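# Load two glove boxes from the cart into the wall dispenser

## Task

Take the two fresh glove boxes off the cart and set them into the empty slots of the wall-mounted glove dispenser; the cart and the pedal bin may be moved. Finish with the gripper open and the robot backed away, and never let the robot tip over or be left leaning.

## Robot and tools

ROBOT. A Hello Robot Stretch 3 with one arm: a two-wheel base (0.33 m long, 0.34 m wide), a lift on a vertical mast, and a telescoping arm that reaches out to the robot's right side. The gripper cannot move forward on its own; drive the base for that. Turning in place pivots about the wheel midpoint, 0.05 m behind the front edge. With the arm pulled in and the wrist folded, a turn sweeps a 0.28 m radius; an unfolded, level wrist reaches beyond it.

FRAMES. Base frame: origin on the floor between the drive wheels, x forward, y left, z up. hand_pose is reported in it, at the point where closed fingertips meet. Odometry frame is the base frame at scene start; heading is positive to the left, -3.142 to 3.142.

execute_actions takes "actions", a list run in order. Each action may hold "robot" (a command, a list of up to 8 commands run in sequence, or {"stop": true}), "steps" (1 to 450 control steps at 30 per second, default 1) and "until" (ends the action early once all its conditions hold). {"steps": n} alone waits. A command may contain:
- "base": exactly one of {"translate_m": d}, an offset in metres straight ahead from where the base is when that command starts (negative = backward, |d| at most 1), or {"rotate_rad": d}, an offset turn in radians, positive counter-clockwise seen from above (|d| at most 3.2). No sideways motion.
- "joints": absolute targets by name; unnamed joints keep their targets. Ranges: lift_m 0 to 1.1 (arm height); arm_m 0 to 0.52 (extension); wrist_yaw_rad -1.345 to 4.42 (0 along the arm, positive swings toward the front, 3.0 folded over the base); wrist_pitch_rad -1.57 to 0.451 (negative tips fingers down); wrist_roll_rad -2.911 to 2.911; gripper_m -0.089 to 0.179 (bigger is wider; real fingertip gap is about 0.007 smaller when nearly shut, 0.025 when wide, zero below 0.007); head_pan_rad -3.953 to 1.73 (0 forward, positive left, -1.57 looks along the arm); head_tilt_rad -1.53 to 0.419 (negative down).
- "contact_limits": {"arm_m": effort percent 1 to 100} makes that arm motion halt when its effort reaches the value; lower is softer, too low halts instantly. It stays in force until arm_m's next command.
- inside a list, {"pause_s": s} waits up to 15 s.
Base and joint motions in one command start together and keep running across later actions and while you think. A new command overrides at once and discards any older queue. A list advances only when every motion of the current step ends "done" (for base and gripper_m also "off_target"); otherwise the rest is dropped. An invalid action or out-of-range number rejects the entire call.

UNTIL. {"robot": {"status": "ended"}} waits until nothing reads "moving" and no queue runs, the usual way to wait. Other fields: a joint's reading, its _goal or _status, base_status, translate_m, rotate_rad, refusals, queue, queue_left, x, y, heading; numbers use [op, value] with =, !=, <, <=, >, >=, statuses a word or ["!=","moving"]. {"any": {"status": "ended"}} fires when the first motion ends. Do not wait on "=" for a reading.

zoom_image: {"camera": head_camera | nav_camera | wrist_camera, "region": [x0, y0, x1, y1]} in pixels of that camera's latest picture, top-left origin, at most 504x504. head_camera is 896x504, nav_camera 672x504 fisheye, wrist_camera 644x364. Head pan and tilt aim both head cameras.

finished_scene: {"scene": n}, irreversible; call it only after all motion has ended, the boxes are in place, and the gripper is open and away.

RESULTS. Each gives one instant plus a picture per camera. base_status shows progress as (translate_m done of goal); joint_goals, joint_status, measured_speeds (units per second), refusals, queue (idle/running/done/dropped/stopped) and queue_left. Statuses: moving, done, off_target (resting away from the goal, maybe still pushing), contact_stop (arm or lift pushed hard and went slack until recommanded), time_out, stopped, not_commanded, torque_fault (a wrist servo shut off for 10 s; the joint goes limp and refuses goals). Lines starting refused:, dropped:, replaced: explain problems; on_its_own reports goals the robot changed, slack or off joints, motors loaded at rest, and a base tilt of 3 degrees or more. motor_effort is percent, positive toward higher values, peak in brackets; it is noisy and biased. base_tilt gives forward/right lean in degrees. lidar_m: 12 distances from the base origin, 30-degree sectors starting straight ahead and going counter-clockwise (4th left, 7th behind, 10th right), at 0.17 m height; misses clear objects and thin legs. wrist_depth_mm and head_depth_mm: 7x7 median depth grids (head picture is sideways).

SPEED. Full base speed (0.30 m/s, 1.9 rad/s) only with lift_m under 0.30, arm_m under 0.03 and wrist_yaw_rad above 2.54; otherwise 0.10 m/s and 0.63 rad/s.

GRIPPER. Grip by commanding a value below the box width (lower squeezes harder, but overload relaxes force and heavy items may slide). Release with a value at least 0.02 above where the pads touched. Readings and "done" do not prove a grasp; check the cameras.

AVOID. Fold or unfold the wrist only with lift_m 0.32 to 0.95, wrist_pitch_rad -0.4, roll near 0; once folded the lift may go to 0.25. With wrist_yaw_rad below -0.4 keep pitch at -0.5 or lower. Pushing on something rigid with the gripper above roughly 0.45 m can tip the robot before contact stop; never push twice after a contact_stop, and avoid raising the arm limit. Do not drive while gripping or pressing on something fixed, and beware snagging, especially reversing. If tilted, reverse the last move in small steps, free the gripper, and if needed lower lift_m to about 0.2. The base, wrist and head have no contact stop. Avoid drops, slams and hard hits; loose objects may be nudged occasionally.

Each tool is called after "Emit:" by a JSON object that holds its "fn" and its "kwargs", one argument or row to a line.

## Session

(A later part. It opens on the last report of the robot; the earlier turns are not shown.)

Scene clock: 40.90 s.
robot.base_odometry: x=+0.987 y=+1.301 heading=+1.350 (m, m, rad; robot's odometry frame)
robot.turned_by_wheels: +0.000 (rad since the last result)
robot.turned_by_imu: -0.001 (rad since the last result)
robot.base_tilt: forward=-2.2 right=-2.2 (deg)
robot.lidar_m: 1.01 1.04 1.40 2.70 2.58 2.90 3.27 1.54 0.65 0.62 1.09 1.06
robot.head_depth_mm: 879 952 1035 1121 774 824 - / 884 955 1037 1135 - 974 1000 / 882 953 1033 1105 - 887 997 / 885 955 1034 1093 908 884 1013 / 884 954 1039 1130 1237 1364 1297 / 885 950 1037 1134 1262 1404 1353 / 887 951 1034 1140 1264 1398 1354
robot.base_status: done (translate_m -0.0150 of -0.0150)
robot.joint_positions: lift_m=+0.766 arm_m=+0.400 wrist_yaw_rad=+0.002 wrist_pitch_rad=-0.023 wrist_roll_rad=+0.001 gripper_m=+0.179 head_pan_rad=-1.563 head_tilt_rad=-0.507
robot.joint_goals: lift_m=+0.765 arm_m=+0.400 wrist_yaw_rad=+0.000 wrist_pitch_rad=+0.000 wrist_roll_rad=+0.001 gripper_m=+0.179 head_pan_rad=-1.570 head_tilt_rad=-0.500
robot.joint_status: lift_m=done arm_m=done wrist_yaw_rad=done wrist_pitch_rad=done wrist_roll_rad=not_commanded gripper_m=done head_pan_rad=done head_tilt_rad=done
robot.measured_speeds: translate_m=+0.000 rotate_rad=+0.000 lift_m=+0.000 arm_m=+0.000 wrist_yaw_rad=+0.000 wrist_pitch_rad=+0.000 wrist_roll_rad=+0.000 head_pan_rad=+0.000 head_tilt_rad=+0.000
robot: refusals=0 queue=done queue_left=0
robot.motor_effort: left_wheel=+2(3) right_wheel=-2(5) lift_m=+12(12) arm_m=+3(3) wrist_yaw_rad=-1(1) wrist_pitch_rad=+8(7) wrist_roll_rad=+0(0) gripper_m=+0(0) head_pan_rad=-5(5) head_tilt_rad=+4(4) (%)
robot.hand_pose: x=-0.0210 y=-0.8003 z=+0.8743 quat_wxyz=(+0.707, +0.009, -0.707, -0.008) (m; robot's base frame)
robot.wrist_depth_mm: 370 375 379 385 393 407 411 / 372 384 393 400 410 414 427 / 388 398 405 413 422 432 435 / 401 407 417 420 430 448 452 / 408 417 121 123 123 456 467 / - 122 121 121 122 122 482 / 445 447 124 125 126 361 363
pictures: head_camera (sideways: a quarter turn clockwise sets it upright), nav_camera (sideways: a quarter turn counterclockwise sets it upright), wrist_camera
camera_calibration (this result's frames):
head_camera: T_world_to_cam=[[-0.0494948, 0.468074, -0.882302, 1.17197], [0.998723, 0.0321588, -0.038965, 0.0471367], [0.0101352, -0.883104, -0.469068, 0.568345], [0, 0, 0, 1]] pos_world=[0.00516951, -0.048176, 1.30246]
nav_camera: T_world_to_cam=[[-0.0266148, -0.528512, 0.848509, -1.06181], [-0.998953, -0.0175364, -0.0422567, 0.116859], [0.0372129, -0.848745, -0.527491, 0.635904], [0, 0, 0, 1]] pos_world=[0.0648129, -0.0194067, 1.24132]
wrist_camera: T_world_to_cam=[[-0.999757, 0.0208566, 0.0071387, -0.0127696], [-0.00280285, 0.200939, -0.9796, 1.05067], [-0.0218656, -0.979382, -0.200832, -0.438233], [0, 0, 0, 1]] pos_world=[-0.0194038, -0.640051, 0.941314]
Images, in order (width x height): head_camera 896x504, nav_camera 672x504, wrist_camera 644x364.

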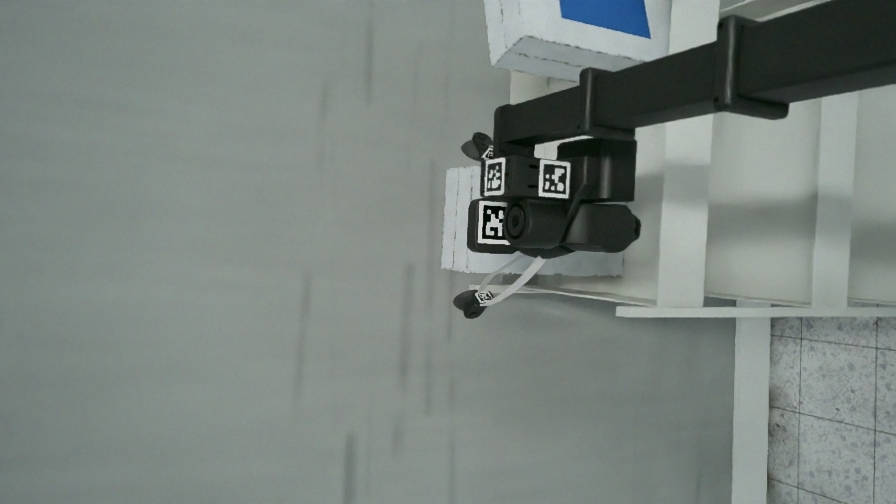

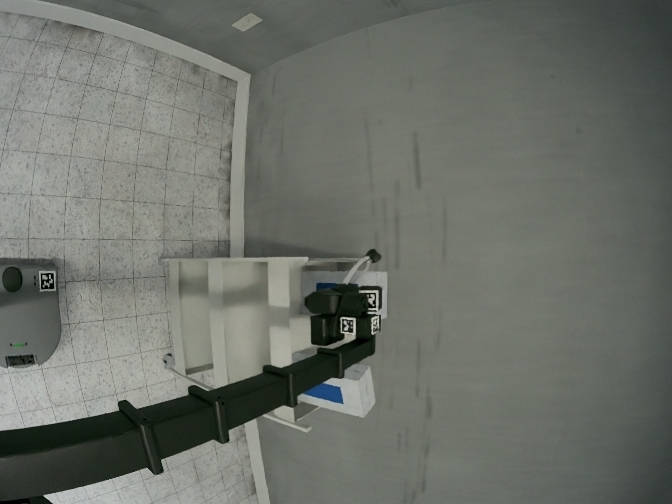

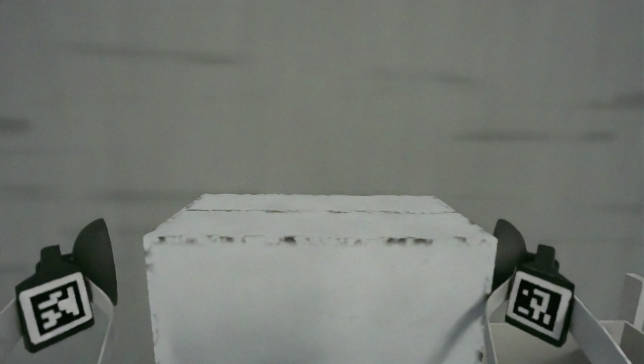

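Emit:
{"fn": "execute_actions", "kwargs": {
  "actions": [
    {"robot":[{"joints":{"arm_m":0.41}},{"joints":{"gripper_m":0.06}},{"pause_s":0.5},{"joints":{"lift_m":0.84}}],"steps":450,"until":{"robot":{"status":"ended"}}}
  ]
}}

Scene clock: 45.23 s.
robot.base_odometry: x=+0.987 y=+1.301 heading=+1.350 (m, m, rad; robot's odometry frame)
robot.turned_by_wheels: +0.000 (rad since the last result)
robot.turned_by_imu: -0.001 (rad since the last result)
robot.base_tilt: forward=-2.3 right=-2.2 (deg)
robot.lidar_m: 1.01 1.04 1.40 2.70 2.57 2.90 3.29 1.54 0.64 0.62 1.09 1.06
robot.head_depth_mm: 883 950 1040 1122 750 - 1021 / 879 949 1039 1106 971 1052 1004 / 884 955 1032 - 949 887 1000 / 886 948 1034 841 881 883 1013 / 881 954 1041 1142 1239 1351 1303 / 884 954 1035 1140 1260 1407 1352 / 881 956 1040 1134 1262 1402 1354
robot.base_status: done (translate_m -0.0150 of -0.0150)
robot.joint_positions: lift_m=+0.839 arm_m=+0.410 wrist_yaw_rad=-0.003 wrist_pitch_rad=-0.082 wrist_roll_rad=+0.001 gripper_m=+0.069 head_pan_rad=-1.563 head_tilt_rad=-0.507
robot.joint_goals: lift_m=+0.840 arm_m=+0.410 wrist_yaw_rad=+0.000 wrist_pitch_rad=+0.000 wrist_roll_rad=+0.001 gripper_m=+0.069 head_pan_rad=-1.570 head_tilt_rad=-0.500
robot.joint_status: lift_m=done arm_m=done wrist_yaw_rad=done wrist_pitch_rad=done wrist_roll_rad=not_commanded gripper_m=done head_pan_rad=done head_tilt_rad=done
robot.measured_speeds: translate_m=+0.000 rotate_rad=+0.000 lift_m=+0.000 arm_m=+0.000 wrist_yaw_rad=+0.000 wrist_pitch_rad=+0.000 wrist_roll_rad=+0.000 head_pan_rad=+0.000 head_tilt_rad=+0.000
robot: refusals=0 queue=done queue_left=0
robot.on_its_own: gripper_m is held at +0.069, not at your +0.060, by its stall guard, which is still easing
robot.motor_effort: left_wheel=+1(2) right_wheel=-1(1) lift_m=+32(33) arm_m=+3(3) wrist_yaw_rad=+2(4) wrist_pitch_rad=+27(28) wrist_roll_rad=+0(0) gripper_m=-8(96) head_pan_rad=-5(5) head_tilt_rad=+4(4) (%)
robot.hand_pose: x=-0.0222 y=-0.8080 z=+0.9329 quat_wxyz=(+0.707, +0.028, -0.706, -0.031) (m; robot's base frame)
robot.wrist_depth_mm: 354 359 365 371 388 385 393 / 367 371 373 387 398 405 411 / 376 384 393 403 411 417 428 / 395 400 401 418 427 437 450 / 411 130 126 124 121 459 474 / 420 129 128 125 122 479 496 / 446 452 131 128 125 509 506
pictures: head_camera (sideways: a quarter turn clockwise sets it upright), nav_camera (sideways: a quarter turn counterclockwise sets it upright), wrist_camera
camera_calibration (this result's frames):
head_camera: T_world_to_cam=[[-0.0494949, 0.468067, -0.882306, 1.17197], [0.998723, 0.0321588, -0.0389652, 0.047137], [0.0101356, -0.883108, -0.469061, 0.568335], [0, 0, 0, 1]] pos_world=[0.00516953, -0.048176, 1.30246]
nav_camera: T_world_to_cam=[[-0.0266147, -0.528504, 0.848513, -1.06181], [-0.998953, -0.0175371, -0.0422566, 0.116859], [0.0372133, -0.84875, -0.527484, 0.635895], [0, 0, 0, 1]] pos_world=[0.0648129, -0.0194072, 1.24132]
wrist_camera: T_world_to_cam=[[-0.999642, 0.0253651, 0.00848182, -0.0118978], [-0.001625, 0.258942, -0.965891, 1.14374], [-0.0266963, -0.96556, -0.258808, -0.368964], [0, 0, 0, 1]] pos_world=[-0.019885, -0.652118, 1.00934]
Images, in order (width x height): head_camera 896x504, nav_camera 672x504, wrist_camera 644x364.

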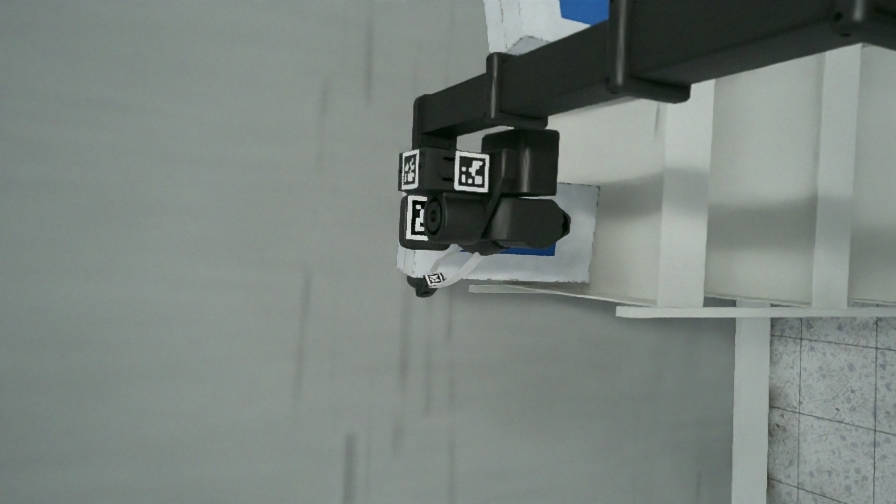

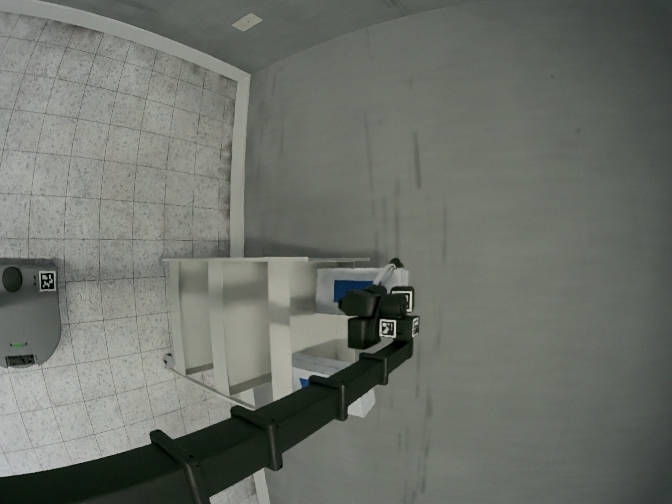

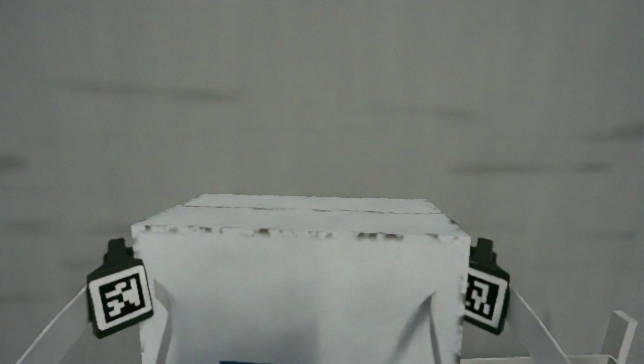

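Emit:
{"fn": "execute_actions", "kwargs": {
  "actions": [
    {"robot":[{"joints":{"lift_m":0.98,"wrist_pitch_rad":0.06}},{"joints":{"arm_m":0.0}},{"base":{"translate_m":0.22}},{"base":{"rotate_rad":1.57},"joints":{"head_pan_rad":-1.0,"head_tilt_rad":-0.5}},{"base":{"translate_m":0.75}}],"steps":450,"until":{"robot":{"status":"ended"}}},
    {"steps":300,"until":{"robot":{"status":"ended"}}}
  ]
}}

Scene clock: 47.60 s.
robot.base_odometry: x=+0.987 y=+1.301 heading=+1.350 (m, m, rad; robot's odometry frame)
robot.turned_by_wheels: +0.000 (rad since the last result)
robot.turned_by_imu: -0.001 (rad since the last result)
robot.base_tilt: forward=-2.2 right=-2.2 (deg)
robot.lidar_m: 1.01 1.04 1.40 2.71 2.57 2.90 3.28 1.54 0.65 0.62 1.08 1.06
robot.head_depth_mm: 884 953 - 1131 773 832 1013 / 880 940 - 1137 1026 894 1007 / 886 940 - 1109 1018 887 995 / 884 953 763 817 1017 881 1017 / 883 955 1038 1129 1241 1363 1297 / 879 953 1037 1138 1258 1413 1354 / 891 953 1044 1139 1256 1409 1344
robot.base_status: done (translate_m -0.0150 of -0.0150)
robot.joint_positions: lift_m=+0.979 arm_m=+0.410 wrist_yaw_rad=-0.003 wrist_pitch_rad=-0.026 wrist_roll_rad=+0.001 gripper_m=+0.072 head_pan_rad=-1.563 head_tilt_rad=-0.507
robot.joint_goals: lift_m=+0.980 arm_m=+0.410 wrist_yaw_rad=+0.000 wrist_pitch_rad=+0.060 wrist_roll_rad=+0.001 gripper_m=+0.072 head_pan_rad=-1.570 head_tilt_rad=-0.500
robot.joint_status: lift_m=done arm_m=done wrist_yaw_rad=done wrist_pitch_rad=off_target wrist_roll_rad=not_commanded gripper_m=done head_pan_rad=done head_tilt_rad=done
robot.measured_speeds: translate_m=+0.000 rotate_rad=+0.000 lift_m=+0.000 arm_m=+0.000 wrist_yaw_rad=+0.000 wrist_pitch_rad=+0.000 wrist_roll_rad=+0.000 head_pan_rad=+0.000 head_tilt_rad=+0.000
robot: refusals=0 queue=dropped queue_left=0
robot.on_its_own: gripper_m is held at +0.072, not at your +0.060, by its stall guard, which is not easing now
robot.motor_effort: left_wheel=+1(1) right_wheel=+0(0) lift_m=+32(33) arm_m=+3(3) wrist_yaw_rad=+3(2) wrist_pitch_rad=+28(31) wrist_roll_rad=+0(0) gripper_m=-20(20) head_pan_rad=-5(4) head_tilt_rad=+4(4) (%)
robot.hand_pose: x=-0.0222 y=-0.8102 z=+1.0872 quat_wxyz=(+0.707, +0.009, -0.707, -0.011) (m; robot's base frame)
robot.wrist_depth_mm: 356 360 371 377 382 394 408 / 369 375 379 387 395 407 408 / 378 385 390 402 410 422 425 / 387 397 403 411 420 435 441 / 399 129 126 123 121 454 459 / 414 129 128 125 122 469 479 / 423 433 130 127 125 486 482
pictures: head_camera (sideways: a quarter turn clockwise sets it upright), nav_camera (sideways: a quarter turn counterclockwise sets it upright), wrist_camera
dropped: robot: command 0 of its queue: wrist_pitch_rad: off_target
camera_calibration (this result's frames):
head_camera: T_world_to_cam=[[-0.0494949, 0.468067, -0.882306, 1.17197], [0.998723, 0.0321587, -0.0389652, 0.047137], [0.0101355, -0.883108, -0.469061, 0.568335], [0, 0, 0, 1]] pos_world=[0.00516952, -0.048176, 1.30246]
nav_camera: T_world_to_cam=[[-0.0266148, -0.528504, 0.848513, -1.06181], [-0.998953, -0.017537, -0.0422566, 0.116859], [0.0372132, -0.84875, -0.527484, 0.635895], [0, 0, 0, 1]] pos_world=[0.0648129, -0.0194072, 1.24132]
wrist_camera: T_world_to_cam=[[-0.999642, 0.0257591, 0.00721822, -0.0114539], [-0.00180203, 0.204373, -0.978891, 1.26322], [-0.0266906, -0.978554, -0.204254, -0.400935], [0, 0, 0, 1]] pos_world=[-0.0198747, -0.650211, 1.15475]
Images, in order (width x height): head_camera 896x504, nav_camera 672x504, wrist_camera 644x364.

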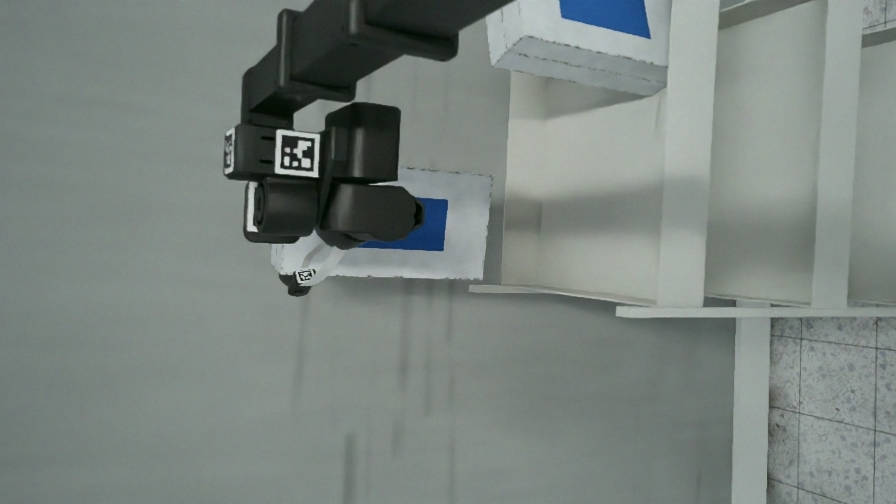

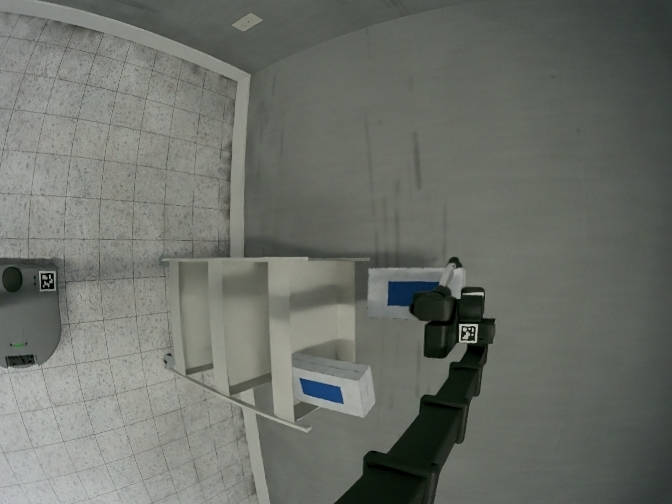

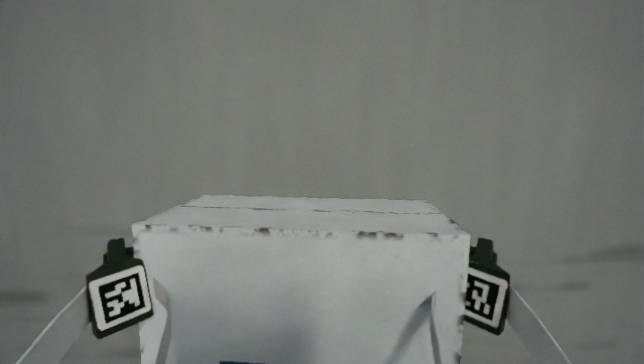

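Emit:
{"fn": "execute_actions", "kwargs": {
  "actions": [
    {"robot":[{"joints":{"arm_m":0.0}},{"base":{"translate_m":0.22}},{"base":{"rotate_rad":1.57},"joints":{"head_pan_rad":-1.0,"head_tilt_rad":-0.5}},{"base":{"translate_m":0.75}}],"steps":450,"until":{"robot":{"status":"ended"}}},
    {"steps":300,"until":{"robot":{"status":"ended"}}}
  ]
}}

Scene clock: 67.17 s.
robot.base_odometry: x=+0.303 y=+1.680 heading=+2.920 (m, m, rad; robot's odometry frame)
robot.turned_by_wheels: +1.570 (rad since the last result)
robot.turned_by_imu: +1.540 (rad since the last result)
robot.base_tilt: forward=-2.2 right=-2.2 (deg)
robot.lidar_m: 1.97 1.75 1.86 3.52 2.62 1.42 1.37 1.13 0.81 0.77 0.79 1.07
robot.head_depth_mm: 646 685 734 790 852 926 1017 / 676 726 777 838 913 974 1106 / 713 762 826 892 950 1054 1191 / 752 811 876 963 959 1132 1293 / 801 862 938 1034 1125 1286 1337 / 850 923 1009 1116 1248 1420 1355 / 909 986 1097 1218 1379 1527 1362
robot.base_status: done (translate_m +0.7500 of +0.7500)
robot.joint_positions: lift_m=+0.979 arm_m=+0.000 wrist_yaw_rad=-0.001 wrist_pitch_rad=-0.026 wrist_roll_rad=+0.001 gripper_m=+0.072 head_pan_rad=-1.007 head_tilt_rad=-0.507
robot.joint_goals: lift_m=+0.980 arm_m=+0.000 wrist_yaw_rad=+0.000 wrist_pitch_rad=+0.060 wrist_roll_rad=+0.001 gripper_m=+0.072 head_pan_rad=-1.000 head_tilt_rad=-0.500
robot.joint_status: lift_m=done arm_m=done wrist_yaw_rad=done wrist_pitch_rad=off_target wrist_roll_rad=not_commanded gripper_m=done head_pan_rad=done head_tilt_rad=done
robot.measured_speeds: translate_m=+0.000 rotate_rad=+0.000 lift_m=+0.000 arm_m=+0.000 wrist_yaw_rad=+0.000 wrist_pitch_rad=+0.000 wrist_roll_rad=+0.000 head_pan_rad=+0.000 head_tilt_rad=+0.000
robot: refusals=0 queue=done queue_left=0
robot.on_its_own: gripper_m is held at +0.072, not at your +0.060, by its stall guard, which is not easing now
robot.motor_effort: left_wheel=-2(6) right_wheel=+3(4) lift_m=+32(32) arm_m=-3(4) wrist_yaw_rad=+0(2) wrist_pitch_rad=+28(28) wrist_roll_rad=+0(0) gripper_m=-20(19) head_pan_rad=+5(49) head_tilt_rad=+4(5) (%)
robot.hand_pose: x=-0.0217 y=-0.4008 z=+1.0872 quat_wxyz=(+0.707, +0.009, -0.707, -0.010) (m; robot's base frame)
robot.wrist_depth_mm: 476 475 492 509 510 525 540 / 488 490 500 519 526 544 552 / 493 516 520 529 547 556 572 / 517 524 524 556 558 578 586 / 534 129 126 123 121 582 602 / 550 129 128 125 123 617 637 / 560 572 130 128 124 642 647
pictures: head_camera (sideways: a quarter turn clockwise sets it upright), nav_camera (sideways: a quarter turn counterclockwise sets it upright), wrist_camera
camera_calibration (this result's frames):
head_camera: T_world_to_cam=[[-0.289043, 0.371295, -0.88238, 1.17353], [0.831266, 0.554507, -0.0389691, 0.0481635], [0.474817, -0.744756, -0.468921, 0.565319], [0, 0, 0, 1]] pos_world=[0.0307405, -0.0414081, 1.30247]
nav_camera: T_world_to_cam=[[0.256307, -0.462807, 0.848597, -1.06365], [-0.839173, -0.542221, -0.042255, 0.115882], [0.479683, -0.701289, -0.52735, 0.633022], [0, 0, 0, 1]] pos_world=[0.0662159, 0.0145019, 1.24133]
wrist_camera: T_world_to_cam=[[-0.999694, 0.0236666, 0.00721651, -0.0223013], [-0.00222814, 0.204369, -0.978891, 1.17956], [-0.0246419, -0.978608, -0.204254, -0.000341765], [0, 0, 0, 1]] pos_world=[-0.0196747, -0.240872, 1.15475]
Images, in order (width x height): head_camera 896x504, nav_camera 672x504, wrist_camera 644x364.

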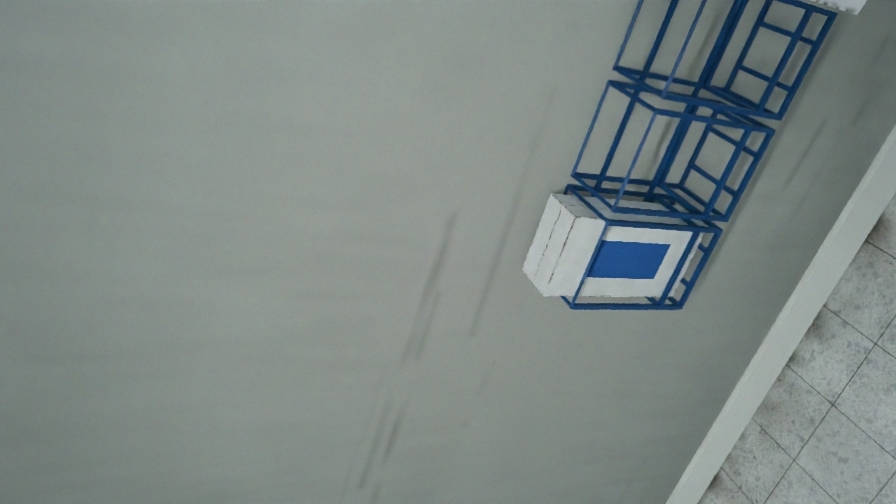

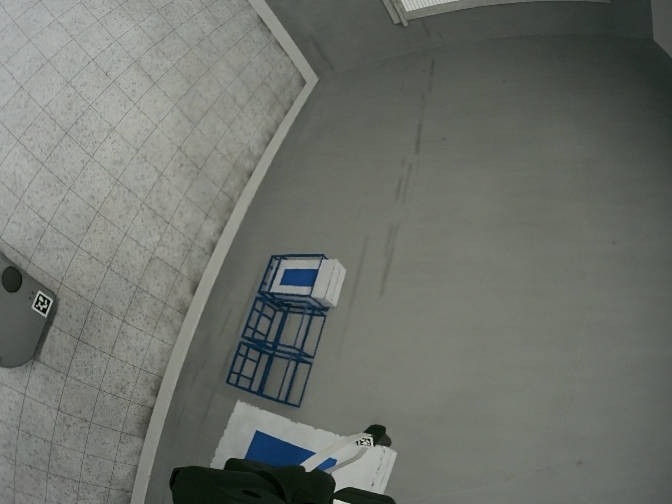

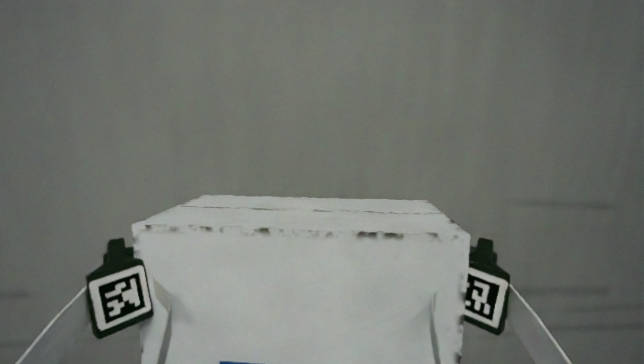

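Emit:
{"fn": "execute_actions", "kwargs": {
  "actions": [
    {"robot":[{"base":{"translate_m":0.31},"joints":{"head_pan_rad":-1.45,"head_tilt_rad":-0.85,"arm_m":0.31,"lift_m":0.9}}],"steps":450,"until":{"robot":{"status":"ended"}}}
  ]
}}

Scene clock: 71.83 s.
robot.base_odometry: x=+0.001 y=+1.749 heading=+2.920 (m, m, rad; robot's odometry frame)
robot.turned_by_wheels: +0.000 (rad since the last result)
robot.turned_by_imu: -0.002 (rad since the last result)
robot.base_tilt: forward=-2.2 right=-2.2 (deg)
robot.lidar_m: 1.66 1.63 1.53 3.53 3.07 1.74 1.67 1.11 0.80 0.76 0.79 1.06
robot.head_depth_mm: 634 - 881 989 1215 1322 1177 / 645 - 816 980 1240 1324 1164 / 652 691 767 1007 1281 1318 1159 / 668 762 850 929 1311 1305 1161 / 677 772 874 998 1333 1302 1156 / 683 783 912 1094 1379 1302 1155 / 694 792 924 1117 1379 1301 1150
robot.base_status: done (translate_m +0.3100 of +0.3100)
robot.joint_positions: lift_m=+0.900 arm_m=+0.310 wrist_yaw_rad=-0.001 wrist_pitch_rad=-0.026 wrist_roll_rad=+0.001 gripper_m=+0.072 head_pan_rad=-1.443 head_tilt_rad=-0.839
robot.joint_goals: lift_m=+0.900 arm_m=+0.310 wrist_yaw_rad=+0.000 wrist_pitch_rad=+0.060 wrist_roll_rad=+0.001 gripper_m=+0.072 head_pan_rad=-1.450 head_tilt_rad=-0.850
robot.joint_status: lift_m=done arm_m=done wrist_yaw_rad=done wrist_pitch_rad=off_target wrist_roll_rad=not_commanded gripper_m=done head_pan_rad=done head_tilt_rad=done
robot.measured_speeds: translate_m=+0.000 rotate_rad=+0.000 lift_m=+0.000 arm_m=+0.000 wrist_yaw_rad=+0.000 wrist_pitch_rad=+0.000 wrist_roll_rad=+0.000 head_pan_rad=+0.000 head_tilt_rad=+0.000
robot: refusals=0 queue=done queue_left=0
robot.on_its_own: gripper_m is held at +0.072, not at your +0.060, by its stall guard, which is not easing now
robot.motor_effort: left_wheel=-2(2) right_wheel=+2(4) lift_m=+16(33) arm_m=+3(5) wrist_yaw_rad=+1(0) wrist_pitch_rad=+28(28) wrist_roll_rad=+0(0) gripper_m=-20(19) head_pan_rad=-5(44) head_tilt_rad=-7(36) (%)
robot.hand_pose: x=-0.0217 y=-0.7102 z=+1.0083 quat_wxyz=(+0.707, +0.009, -0.707, -0.010) (m; robot's base frame)
robot.wrist_depth_mm: 186 190 194 196 202 207 210 / 191 194 199 201 208 210 217 / 197 200 204 210 214 219 225 / 202 207 210 215 219 226 232 / 209 138 126 124 121 233 241 / 216 129 128 125 122 241 249 / 224 226 131 127 125 253 259
pictures: head_camera (sideways: a quarter turn clockwise sets it upright), nav_camera (sideways: a quarter turn counterclockwise sets it upright), wrist_camera
camera_calibration (this result's frames):
head_camera: T_world_to_cam=[[-0.138515, 0.718841, -0.681235, 0.910402], [0.986254, 0.162698, -0.0288556, 0.0340367], [0.0900928, -0.675868, -0.731496, 0.909247], [0, 0, 0, 1]] pos_world=[0.0106193, -0.0454416, 1.28629]
nav_camera: T_world_to_cam=[[0.0683633, -0.773769, 0.629768, -0.777286], [-0.991502, -0.122722, -0.043153, 0.117962], [0.110677, -0.621466, -0.775584, 0.958161], [0, 0, 0, 1]] pos_world=[0.0640509, 0.00850095, 1.23773]
wrist_camera: T_world_to_cam=[[-0.999695, 0.0236163, 0.00720179, -0.0144184], [-0.00223886, 0.203778, -0.979015, 1.16532], [-0.0245883, -0.978732, -0.203663, -0.319847], [0, 0, 0, 1]] pos_world=[-0.0196695, -0.55017, 1.07583]
Images, in order (width x height): head_camera 896x504, nav_camera 672x504, wrist_camera 644x364.

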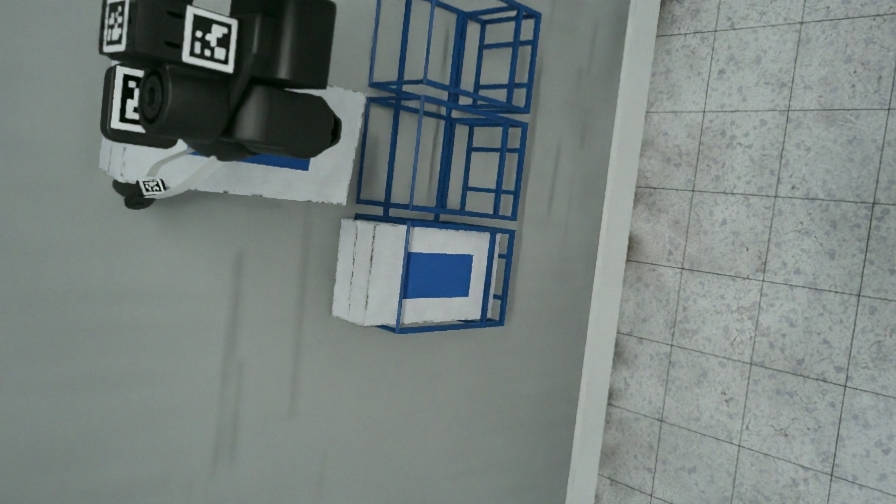

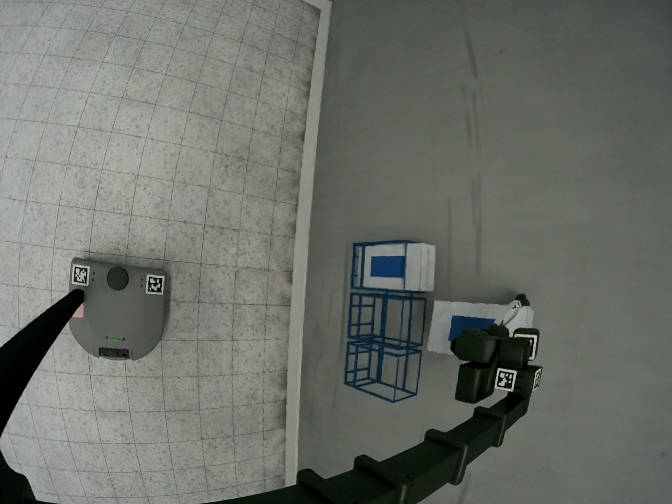

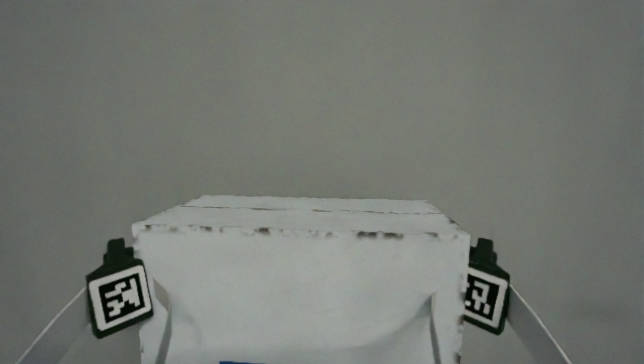

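Emit:
{"fn": "execute_actions", "kwargs": {
  "actions": [
    {"robot":[{"joints":{"arm_m":0.322,"lift_m":0.84}}],"steps":450,"until":{"robot":{"status":"ended"}}}
  ]
}}

Emit:
{"fn": "zoom_image", "kwargs": {
  "camera": "head_camera",
  "region": [250,40,600,340]
}}

Scene clock: 73.40 s.
robot.base_odometry: x=+0.001 y=+1.749 heading=+2.920 (m, m, rad; robot's odometry frame)
robot.turned_by_wheels: +0.000 (rad since the last result)
robot.turned_by_imu: +0.000 (rad since the last result)
robot.base_tilt: forward=-2.2 right=-2.2 (deg)
robot.lidar_m: 1.66 1.63 1.53 3.52 3.06 1.74 1.68 1.11 0.80 0.76 0.79 1.05
robot.head_depth_mm: 645 706 - 996 1217 1320 1174 / 652 701 - 983 1254 1317 1171 / 661 709 793 1007 1279 1313 1166 / 666 762 855 935 1296 1306 1162 / 675 772 872 998 1345 1310 1152 / 687 782 913 1093 1376 1303 1162 / 695 796 931 1119 1387 1294 1161
robot.base_status: done (translate_m +0.3100 of +0.3100)
robot.joint_positions: lift_m=+0.840 arm_m=+0.322 wrist_yaw_rad=-0.001 wrist_pitch_rad=-0.025 wrist_roll_rad=+0.001 gripper_m=+0.072 head_pan_rad=-1.443 head_tilt_rad=-0.839
robot.joint_goals: lift_m=+0.840 arm_m=+0.322 wrist_yaw_rad=+0.000 wrist_pitch_rad=+0.060 wrist_roll_rad=+0.001 gripper_m=+0.072 head_pan_rad=-1.450 head_tilt_rad=-0.850
robot.joint_status: lift_m=done arm_m=done wrist_yaw_rad=done wrist_pitch_rad=off_target wrist_roll_rad=not_commanded gripper_m=done head_pan_rad=done head_tilt_rad=done
robot.measured_speeds: translate_m=+0.000 rotate_rad=+0.000 lift_m=+0.000 arm_m=+0.000 wrist_yaw_rad=+0.000 wrist_pitch_rad=+0.000 wrist_roll_rad=+0.000 head_pan_rad=+0.000 head_tilt_rad=+0.000
robot: refusals=0 queue=done queue_left=0
robot.on_its_own: gripper_m is held at +0.072, not at your +0.060, by its stall guard, which is not easing now
robot.motor_effort: left_wheel=-2(2) right_wheel=+1(2) lift_m=+16(16) arm_m=+3(5) wrist_yaw_rad=+1(1) wrist_pitch_rad=+28(28) wrist_roll_rad=+0(0) gripper_m=-19(19) head_pan_rad=-5(4) head_tilt_rad=-7(7) (%)
robot.hand_pose: x=-0.0217 y=-0.7222 z=+0.9484 quat_wxyz=(+0.707, +0.009, -0.707, -0.010) (m; robot's base frame)
robot.wrist_depth_mm: 176 179 181 186 190 192 197 / 180 184 188 193 195 198 205 / 185 188 192 197 201 205 212 / 192 195 198 201 208 214 218 / 198 129 126 123 121 221 227 / 203 129 127 124 122 229 236 / 211 214 130 127 125 237 243
pictures: head_camera (sideways: a quarter turn clockwise sets it upright), nav_camera (sideways: a quarter turn counterclockwise sets it upright), wrist_camera
camera_calibration (this result's frames):
head_camera: T_world_to_cam=[[-0.138515, 0.718841, -0.681235, 0.910402], [0.986254, 0.162698, -0.0288556, 0.0340367], [0.0900928, -0.675868, -0.731496, 0.909247], [0, 0, 0, 1]] pos_world=[0.0106193, -0.0454416, 1.28629]
nav_camera: T_world_to_cam=[[0.0683633, -0.773769, 0.629768, -0.777286], [-0.991502, -0.122722, -0.043153, 0.117962], [0.110677, -0.621466, -0.775584, 0.958161], [0, 0, 0, 1]] pos_world=[0.0640509, 0.00850095, 1.23773]
wrist_camera: T_world_to_cam=[[-0.999695, 0.0236187, 0.00719682, -0.0136968], [-0.00223954, 0.203538, -0.979065, 1.10895], [-0.0245891, -0.978782, -0.203423, -0.344073], [0, 0, 0, 1]] pos_world=[-0.0196695, -0.562162, 1.01584]
Images, in order (width x height): head_camera 896x504, nav_camera 672x504, wrist_camera 644x364.

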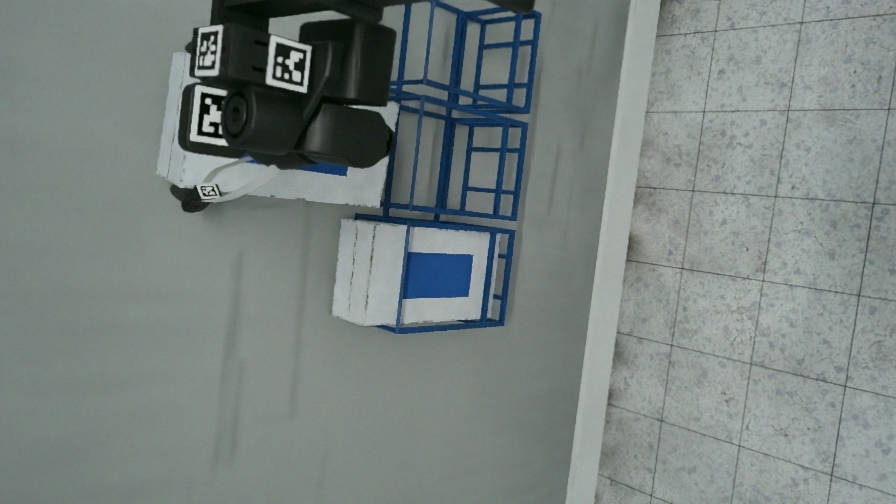

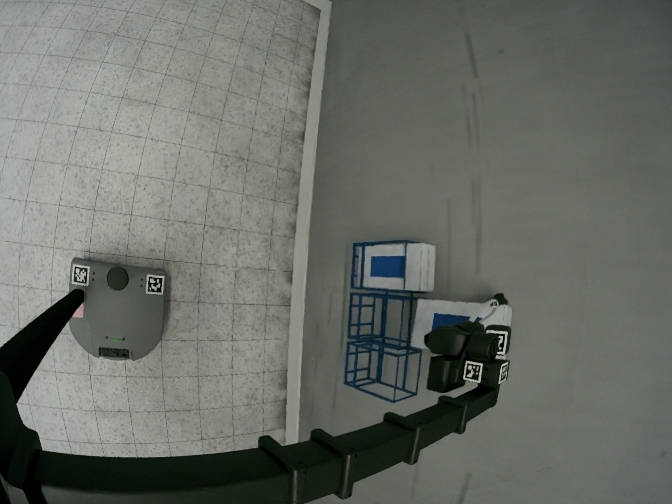

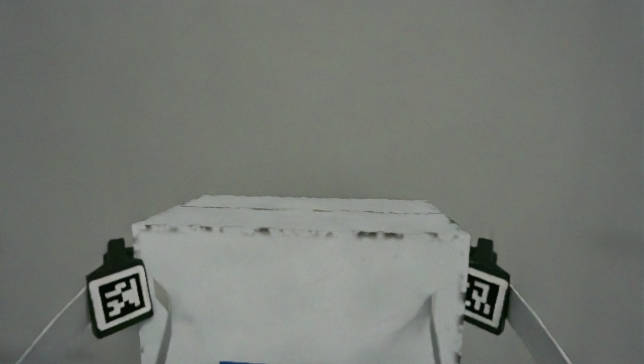

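Region (250, 40, 600, 340) of head_camera's 896x504 image, scaled by 1.440, with more detail than that image has; it fills the top 432 rows of this view, and the rest is white.

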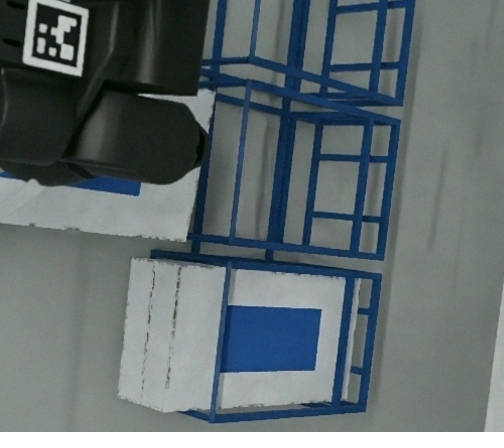

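Emit:
{"fn": "execute_actions", "kwargs": {
  "actions": [
    {"robot":[{"joints":{"lift_m":0.78}}],"steps":450,"until":{"robot":{"status":"ended"}}}
  ]
}}

Emit:
{"fn": "zoom_image", "kwargs": {
  "camera": "head_camera",
  "region": [250,40,600,340]
}}

Scene clock: 74.93 s.
robot.base_odometry: x=+0.001 y=+1.749 heading=+2.920 (m, m, rad; robot's odometry frame)
robot.turned_by_wheels: +0.000 (rad since the last result)
robot.turned_by_imu: -0.001 (rad since the last result)
robot.base_tilt: forward=-2.2 right=-2.2 (deg)
robot.lidar_m: 1.66 1.64 1.53 3.53 3.05 1.74 1.68 1.12 0.80 0.76 0.79 1.05
robot.head_depth_mm: 645 719 803 1054 1225 1322 1165 / 651 712 - 1005 1251 1323 1159 / 659 722 807 1022 1277 1314 1168 / 668 761 852 933 1313 1322 1159 / 679 772 876 1004 1340 1297 1159 / 683 785 915 1097 1373 1300 1156 / 694 793 929 1116 1381 1295 1151
robot.base_status: done (translate_m +0.3100 of +0.3100)
robot.joint_positions: lift_m=+0.781 arm_m=+0.322 wrist_yaw_rad=-0.002 wrist_pitch_rad=+0.055 wrist_roll_rad=+0.001 gripper_m=+0.072 head_pan_rad=-1.443 head_tilt_rad=-0.839
robot.joint_goals: lift_m=+0.780 arm_m=+0.322 wrist_yaw_rad=+0.000 wrist_pitch_rad=+0.060 wrist_roll_rad=+0.001 gripper_m=+0.072 head_pan_rad=-1.450 head_tilt_rad=-0.850
robot.joint_status: lift_m=done arm_m=done wrist_yaw_rad=done wrist_pitch_rad=off_target wrist_roll_rad=not_commanded gripper_m=done head_pan_rad=done head_tilt_rad=done
robot.measured_speeds: translate_m=+0.000 rotate_rad=+0.000 lift_m=+0.000 arm_m=+0.000 wrist_yaw_rad=+0.000 wrist_pitch_rad=+0.000 wrist_roll_rad=+0.000 head_pan_rad=+0.000 head_tilt_rad=+0.000
robot: refusals=0 queue=done queue_left=0
robot.on_its_own: gripper_m is held at +0.072, not at your +0.060, by its stall guard, which is not easing now
robot.motor_effort: left_wheel=-3(3) right_wheel=+3(3) lift_m=+11(16) arm_m=+2(3) wrist_yaw_rad=+1(2) wrist_pitch_rad=+2(28) wrist_roll_rad=+0(0) gripper_m=-18(20) head_pan_rad=-4(5) head_tilt_rad=-7(7) (%)
robot.hand_pose: x=-0.0219 y=-0.7238 z=+0.9092 quat_wxyz=(+0.707, -0.020, -0.707, +0.018) (m; robot's base frame)
robot.wrist_depth_mm: 181 186 190 194 198 203 207 / 185 188 194 197 203 206 210 / 190 192 197 202 206 210 216 / 192 195 200 205 209 215 219 / 196 130 127 125 122 218 223 / 199 129 127 125 122 224 229 / 203 204 128 125 123 229 233
pictures: head_camera (sideways: a quarter turn clockwise sets it upright), nav_camera (sideways: a quarter turn counterclockwise sets it upright), wrist_camera
camera_calibration (this result's frames):
head_camera: T_world_to_cam=[[-0.138515, 0.718841, -0.681235, 0.910402], [0.986254, 0.162698, -0.0288556, 0.0340367], [0.0900928, -0.675868, -0.731496, 0.909247], [0, 0, 0, 1]] pos_world=[0.0106193, -0.0454416, 1.28629]
nav_camera: T_world_to_cam=[[0.0683633, -0.773769, 0.629768, -0.777286], [-0.991502, -0.122722, -0.043153, 0.117962], [0.110677, -0.621466, -0.775584, 0.958161], [0, 0, 0, 1]] pos_world=[0.0640509, 0.00850095, 1.23773]
wrist_camera: T_world_to_cam=[[-0.999673, 0.0250903, 0.00496583, -0.010538], [-0.00180026, 0.124647, -0.9922, 1.02577], [-0.0255136, -0.991884, -0.124561, -0.434869], [0, 0, 0, 1]] pos_world=[-0.019783, -0.558934, 0.963656]
Images, in order (width x height): head_camera 896x504, nav_camera 672x504, wrist_camera 644x364.

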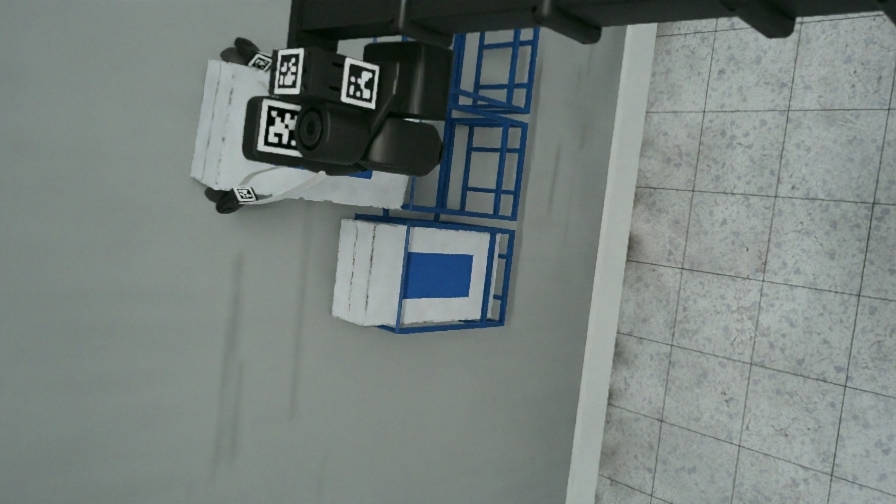

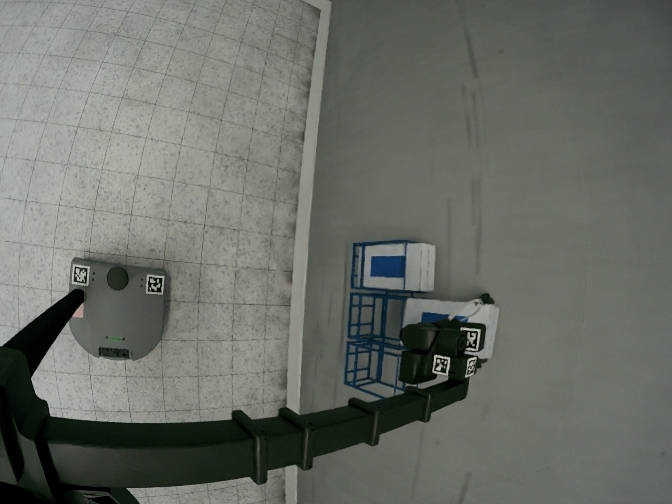

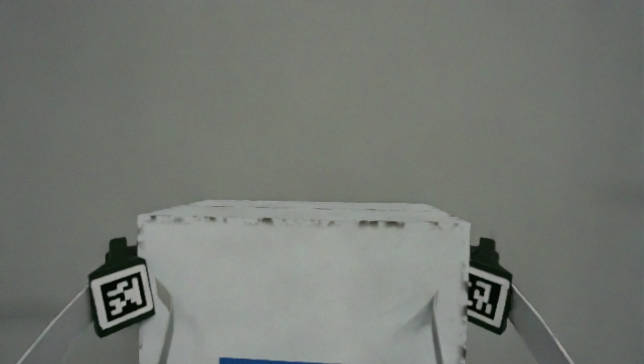

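Region (250, 40, 600, 340) of head_camera's 896x504 image, scaled by 1.440, with more detail than that image has; it fills the top 432 rows of this view, and the rest is white.

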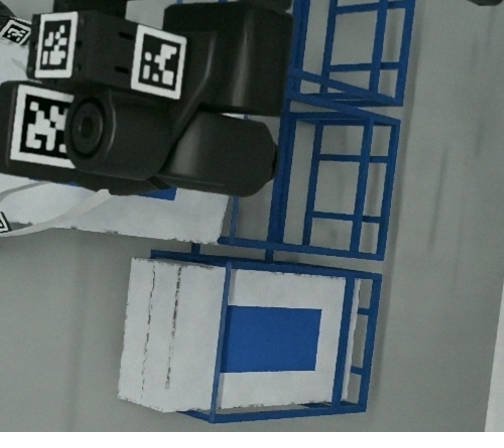

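Emit:
{"fn": "execute_actions", "kwargs": {
  "actions": [
    {"robot":[{"joints":{"lift_m":0.83}},{"base":{"translate_m":-0.005}}],"steps":450,"until":{"robot":{"status":"ended"}}}
  ]
}}

Emit:
{"fn": "zoom_image", "kwargs": {
  "camera": "head_camera",
  "region": [300,40,520,260]
}}

Emit:
{"fn": "zoom_image", "kwargs": {
  "camera": "nav_camera",
  "region": [330,230,530,420]
}}

Scene clock: 77.20 s.
robot.base_odometry: x=+0.006 y=+1.748 heading=+2.920 (m, m, rad; robot's odometry frame)
robot.turned_by_wheels: +0.000 (rad since the last result)
robot.turned_by_imu: +0.000 (rad since the last result)
robot.base_tilt: forward=-2.2 right=-2.3 (deg)
robot.lidar_m: 1.67 1.63 1.54 3.53 3.05 1.74 1.67 1.11 0.80 0.76 0.78 1.06
robot.head_depth_mm: 644 711 - 1010 1228 1322 1174 / 651 709 - 993 1247 1314 1166 / 657 711 790 1016 1279 1328 1159 / 667 757 849 951 1308 1302 1159 / 674 773 875 992 1348 1309 1158 / 685 783 911 1090 1374 1303 1156 / 695 793 928 1127 1382 1306 1148
robot.base_status: done (translate_m -0.0050 of -0.0050)
robot.joint_positions: lift_m=+0.829 arm_m=+0.322 wrist_yaw_rad=-0.002 wrist_pitch_rad=-0.021 wrist_roll_rad=+0.001 gripper_m=+0.072 head_pan_rad=-1.443 head_tilt_rad=-0.839
robot.joint_goals: lift_m=+0.830 arm_m=+0.322 wrist_yaw_rad=+0.000 wrist_pitch_rad=+0.060 wrist_roll_rad=+0.001 gripper_m=+0.072 head_pan_rad=-1.450 head_tilt_rad=-0.850
robot.joint_status: lift_m=done arm_m=done wrist_yaw_rad=done wrist_pitch_rad=off_target wrist_roll_rad=not_commanded gripper_m=done head_pan_rad=done head_tilt_rad=done
robot.measured_speeds: translate_m=+0.000 rotate_rad=+0.000 lift_m=+0.000 arm_m=+0.000 wrist_yaw_rad=+0.000 wrist_pitch_rad=+0.000 wrist_roll_rad=+0.000 head_pan_rad=+0.000 head_tilt_rad=+0.000
robot: refusals=0 queue=done queue_left=0
robot.on_its_own: gripper_m is held at +0.072, not at your +0.060, by its stall guard, which is not easing now
robot.motor_effort: left_wheel=-2(6) right_wheel=+1(2) lift_m=+32(33) arm_m=+3(3) wrist_yaw_rad=+1(1) wrist_pitch_rad=+26(28) wrist_roll_rad=+0(0) gripper_m=-19(19) head_pan_rad=-4(5) head_tilt_rad=-7(6) (%)
robot.hand_pose: x=-0.0218 y=-0.7223 z=+0.9386 quat_wxyz=(+0.707, +0.007, -0.707, -0.008) (m; robot's base frame)
robot.wrist_depth_mm: 176 179 182 187 190 195 199 / 181 184 188 191 196 201 204 / 186 190 193 198 201 206 211 / 193 194 198 203 207 211 219 / 197 129 127 124 121 221 228 / 204 129 127 125 122 230 236 / 209 173 130 127 124 238 244
pictures: head_camera (sideways: a quarter turn clockwise sets it upright), nav_camera (sideways: a quarter turn counterclockwise sets it upright), wrist_camera
camera_calibration (this result's frames):
head_camera: T_world_to_cam=[[-0.138515, 0.718841, -0.681235, 0.910402], [0.986254, 0.162698, -0.0288556, 0.0340367], [0.0900928, -0.675868, -0.731496, 0.909247], [0, 0, 0, 1]] pos_world=[0.0106193, -0.0454416, 1.28629]
nav_camera: T_world_to_cam=[[0.0683633, -0.773769, 0.629768, -0.777286], [-0.991502, -0.122722, -0.043153, 0.117962], [0.110677, -0.621466, -0.775584, 0.958161], [0, 0, 0, 1]] pos_world=[0.0640509, 0.00850095, 1.23773]
wrist_camera: T_world_to_cam=[[-0.999682, 0.0242929, 0.00669975, -0.0128305], [-0.00173562, 0.198859, -0.980027, 1.09694], [-0.02514, -0.979727, -0.198753, -0.351302], [0, 0, 0, 1]] pos_world=[-0.0197542, -0.562004, 1.00529]
Images, in order (width x height): head_camera 896x504, nav_camera 672x504, wrist_camera 644x364.

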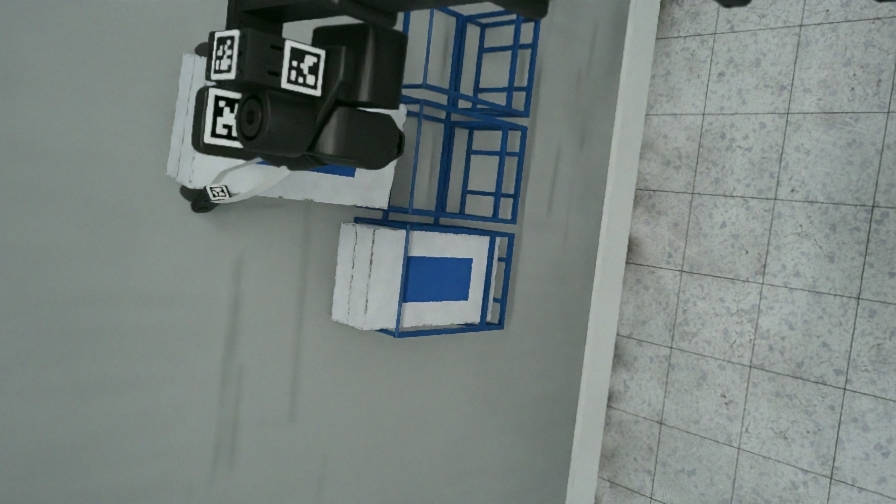

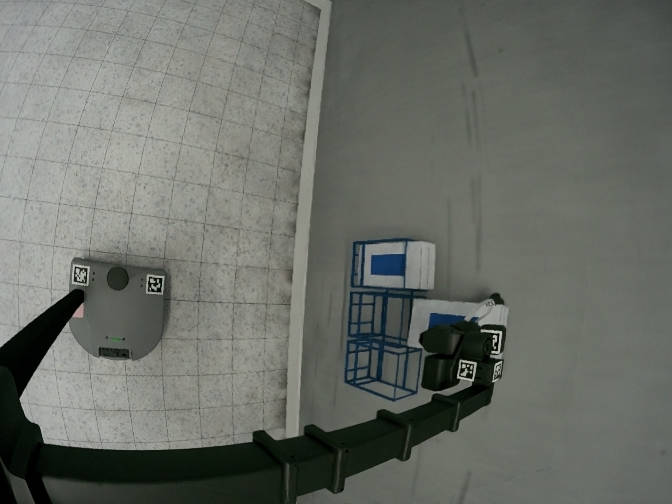

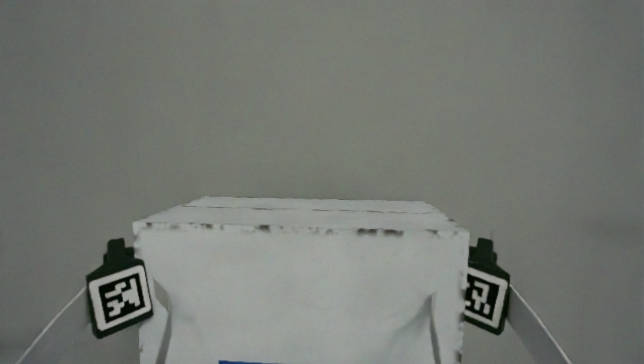

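Region (300, 40, 520, 260) of head_camera's 896x504 image, scaled by 2.291, with more detail than that image has.

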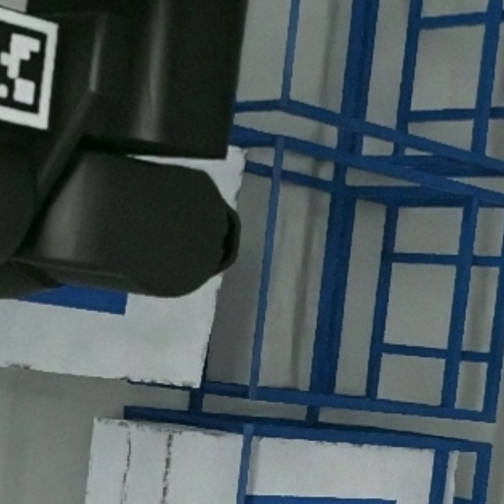

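Region (330, 230, 530, 420) of nav_camera's 672x504 image, scaled by 2.520, with more detail than that image has; it fills the top 479 rows of this view, and the rest is white.

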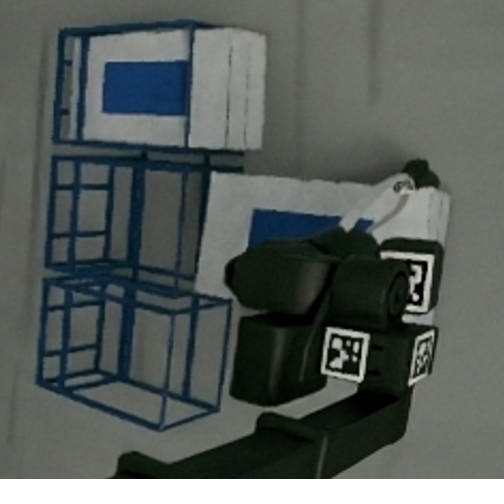

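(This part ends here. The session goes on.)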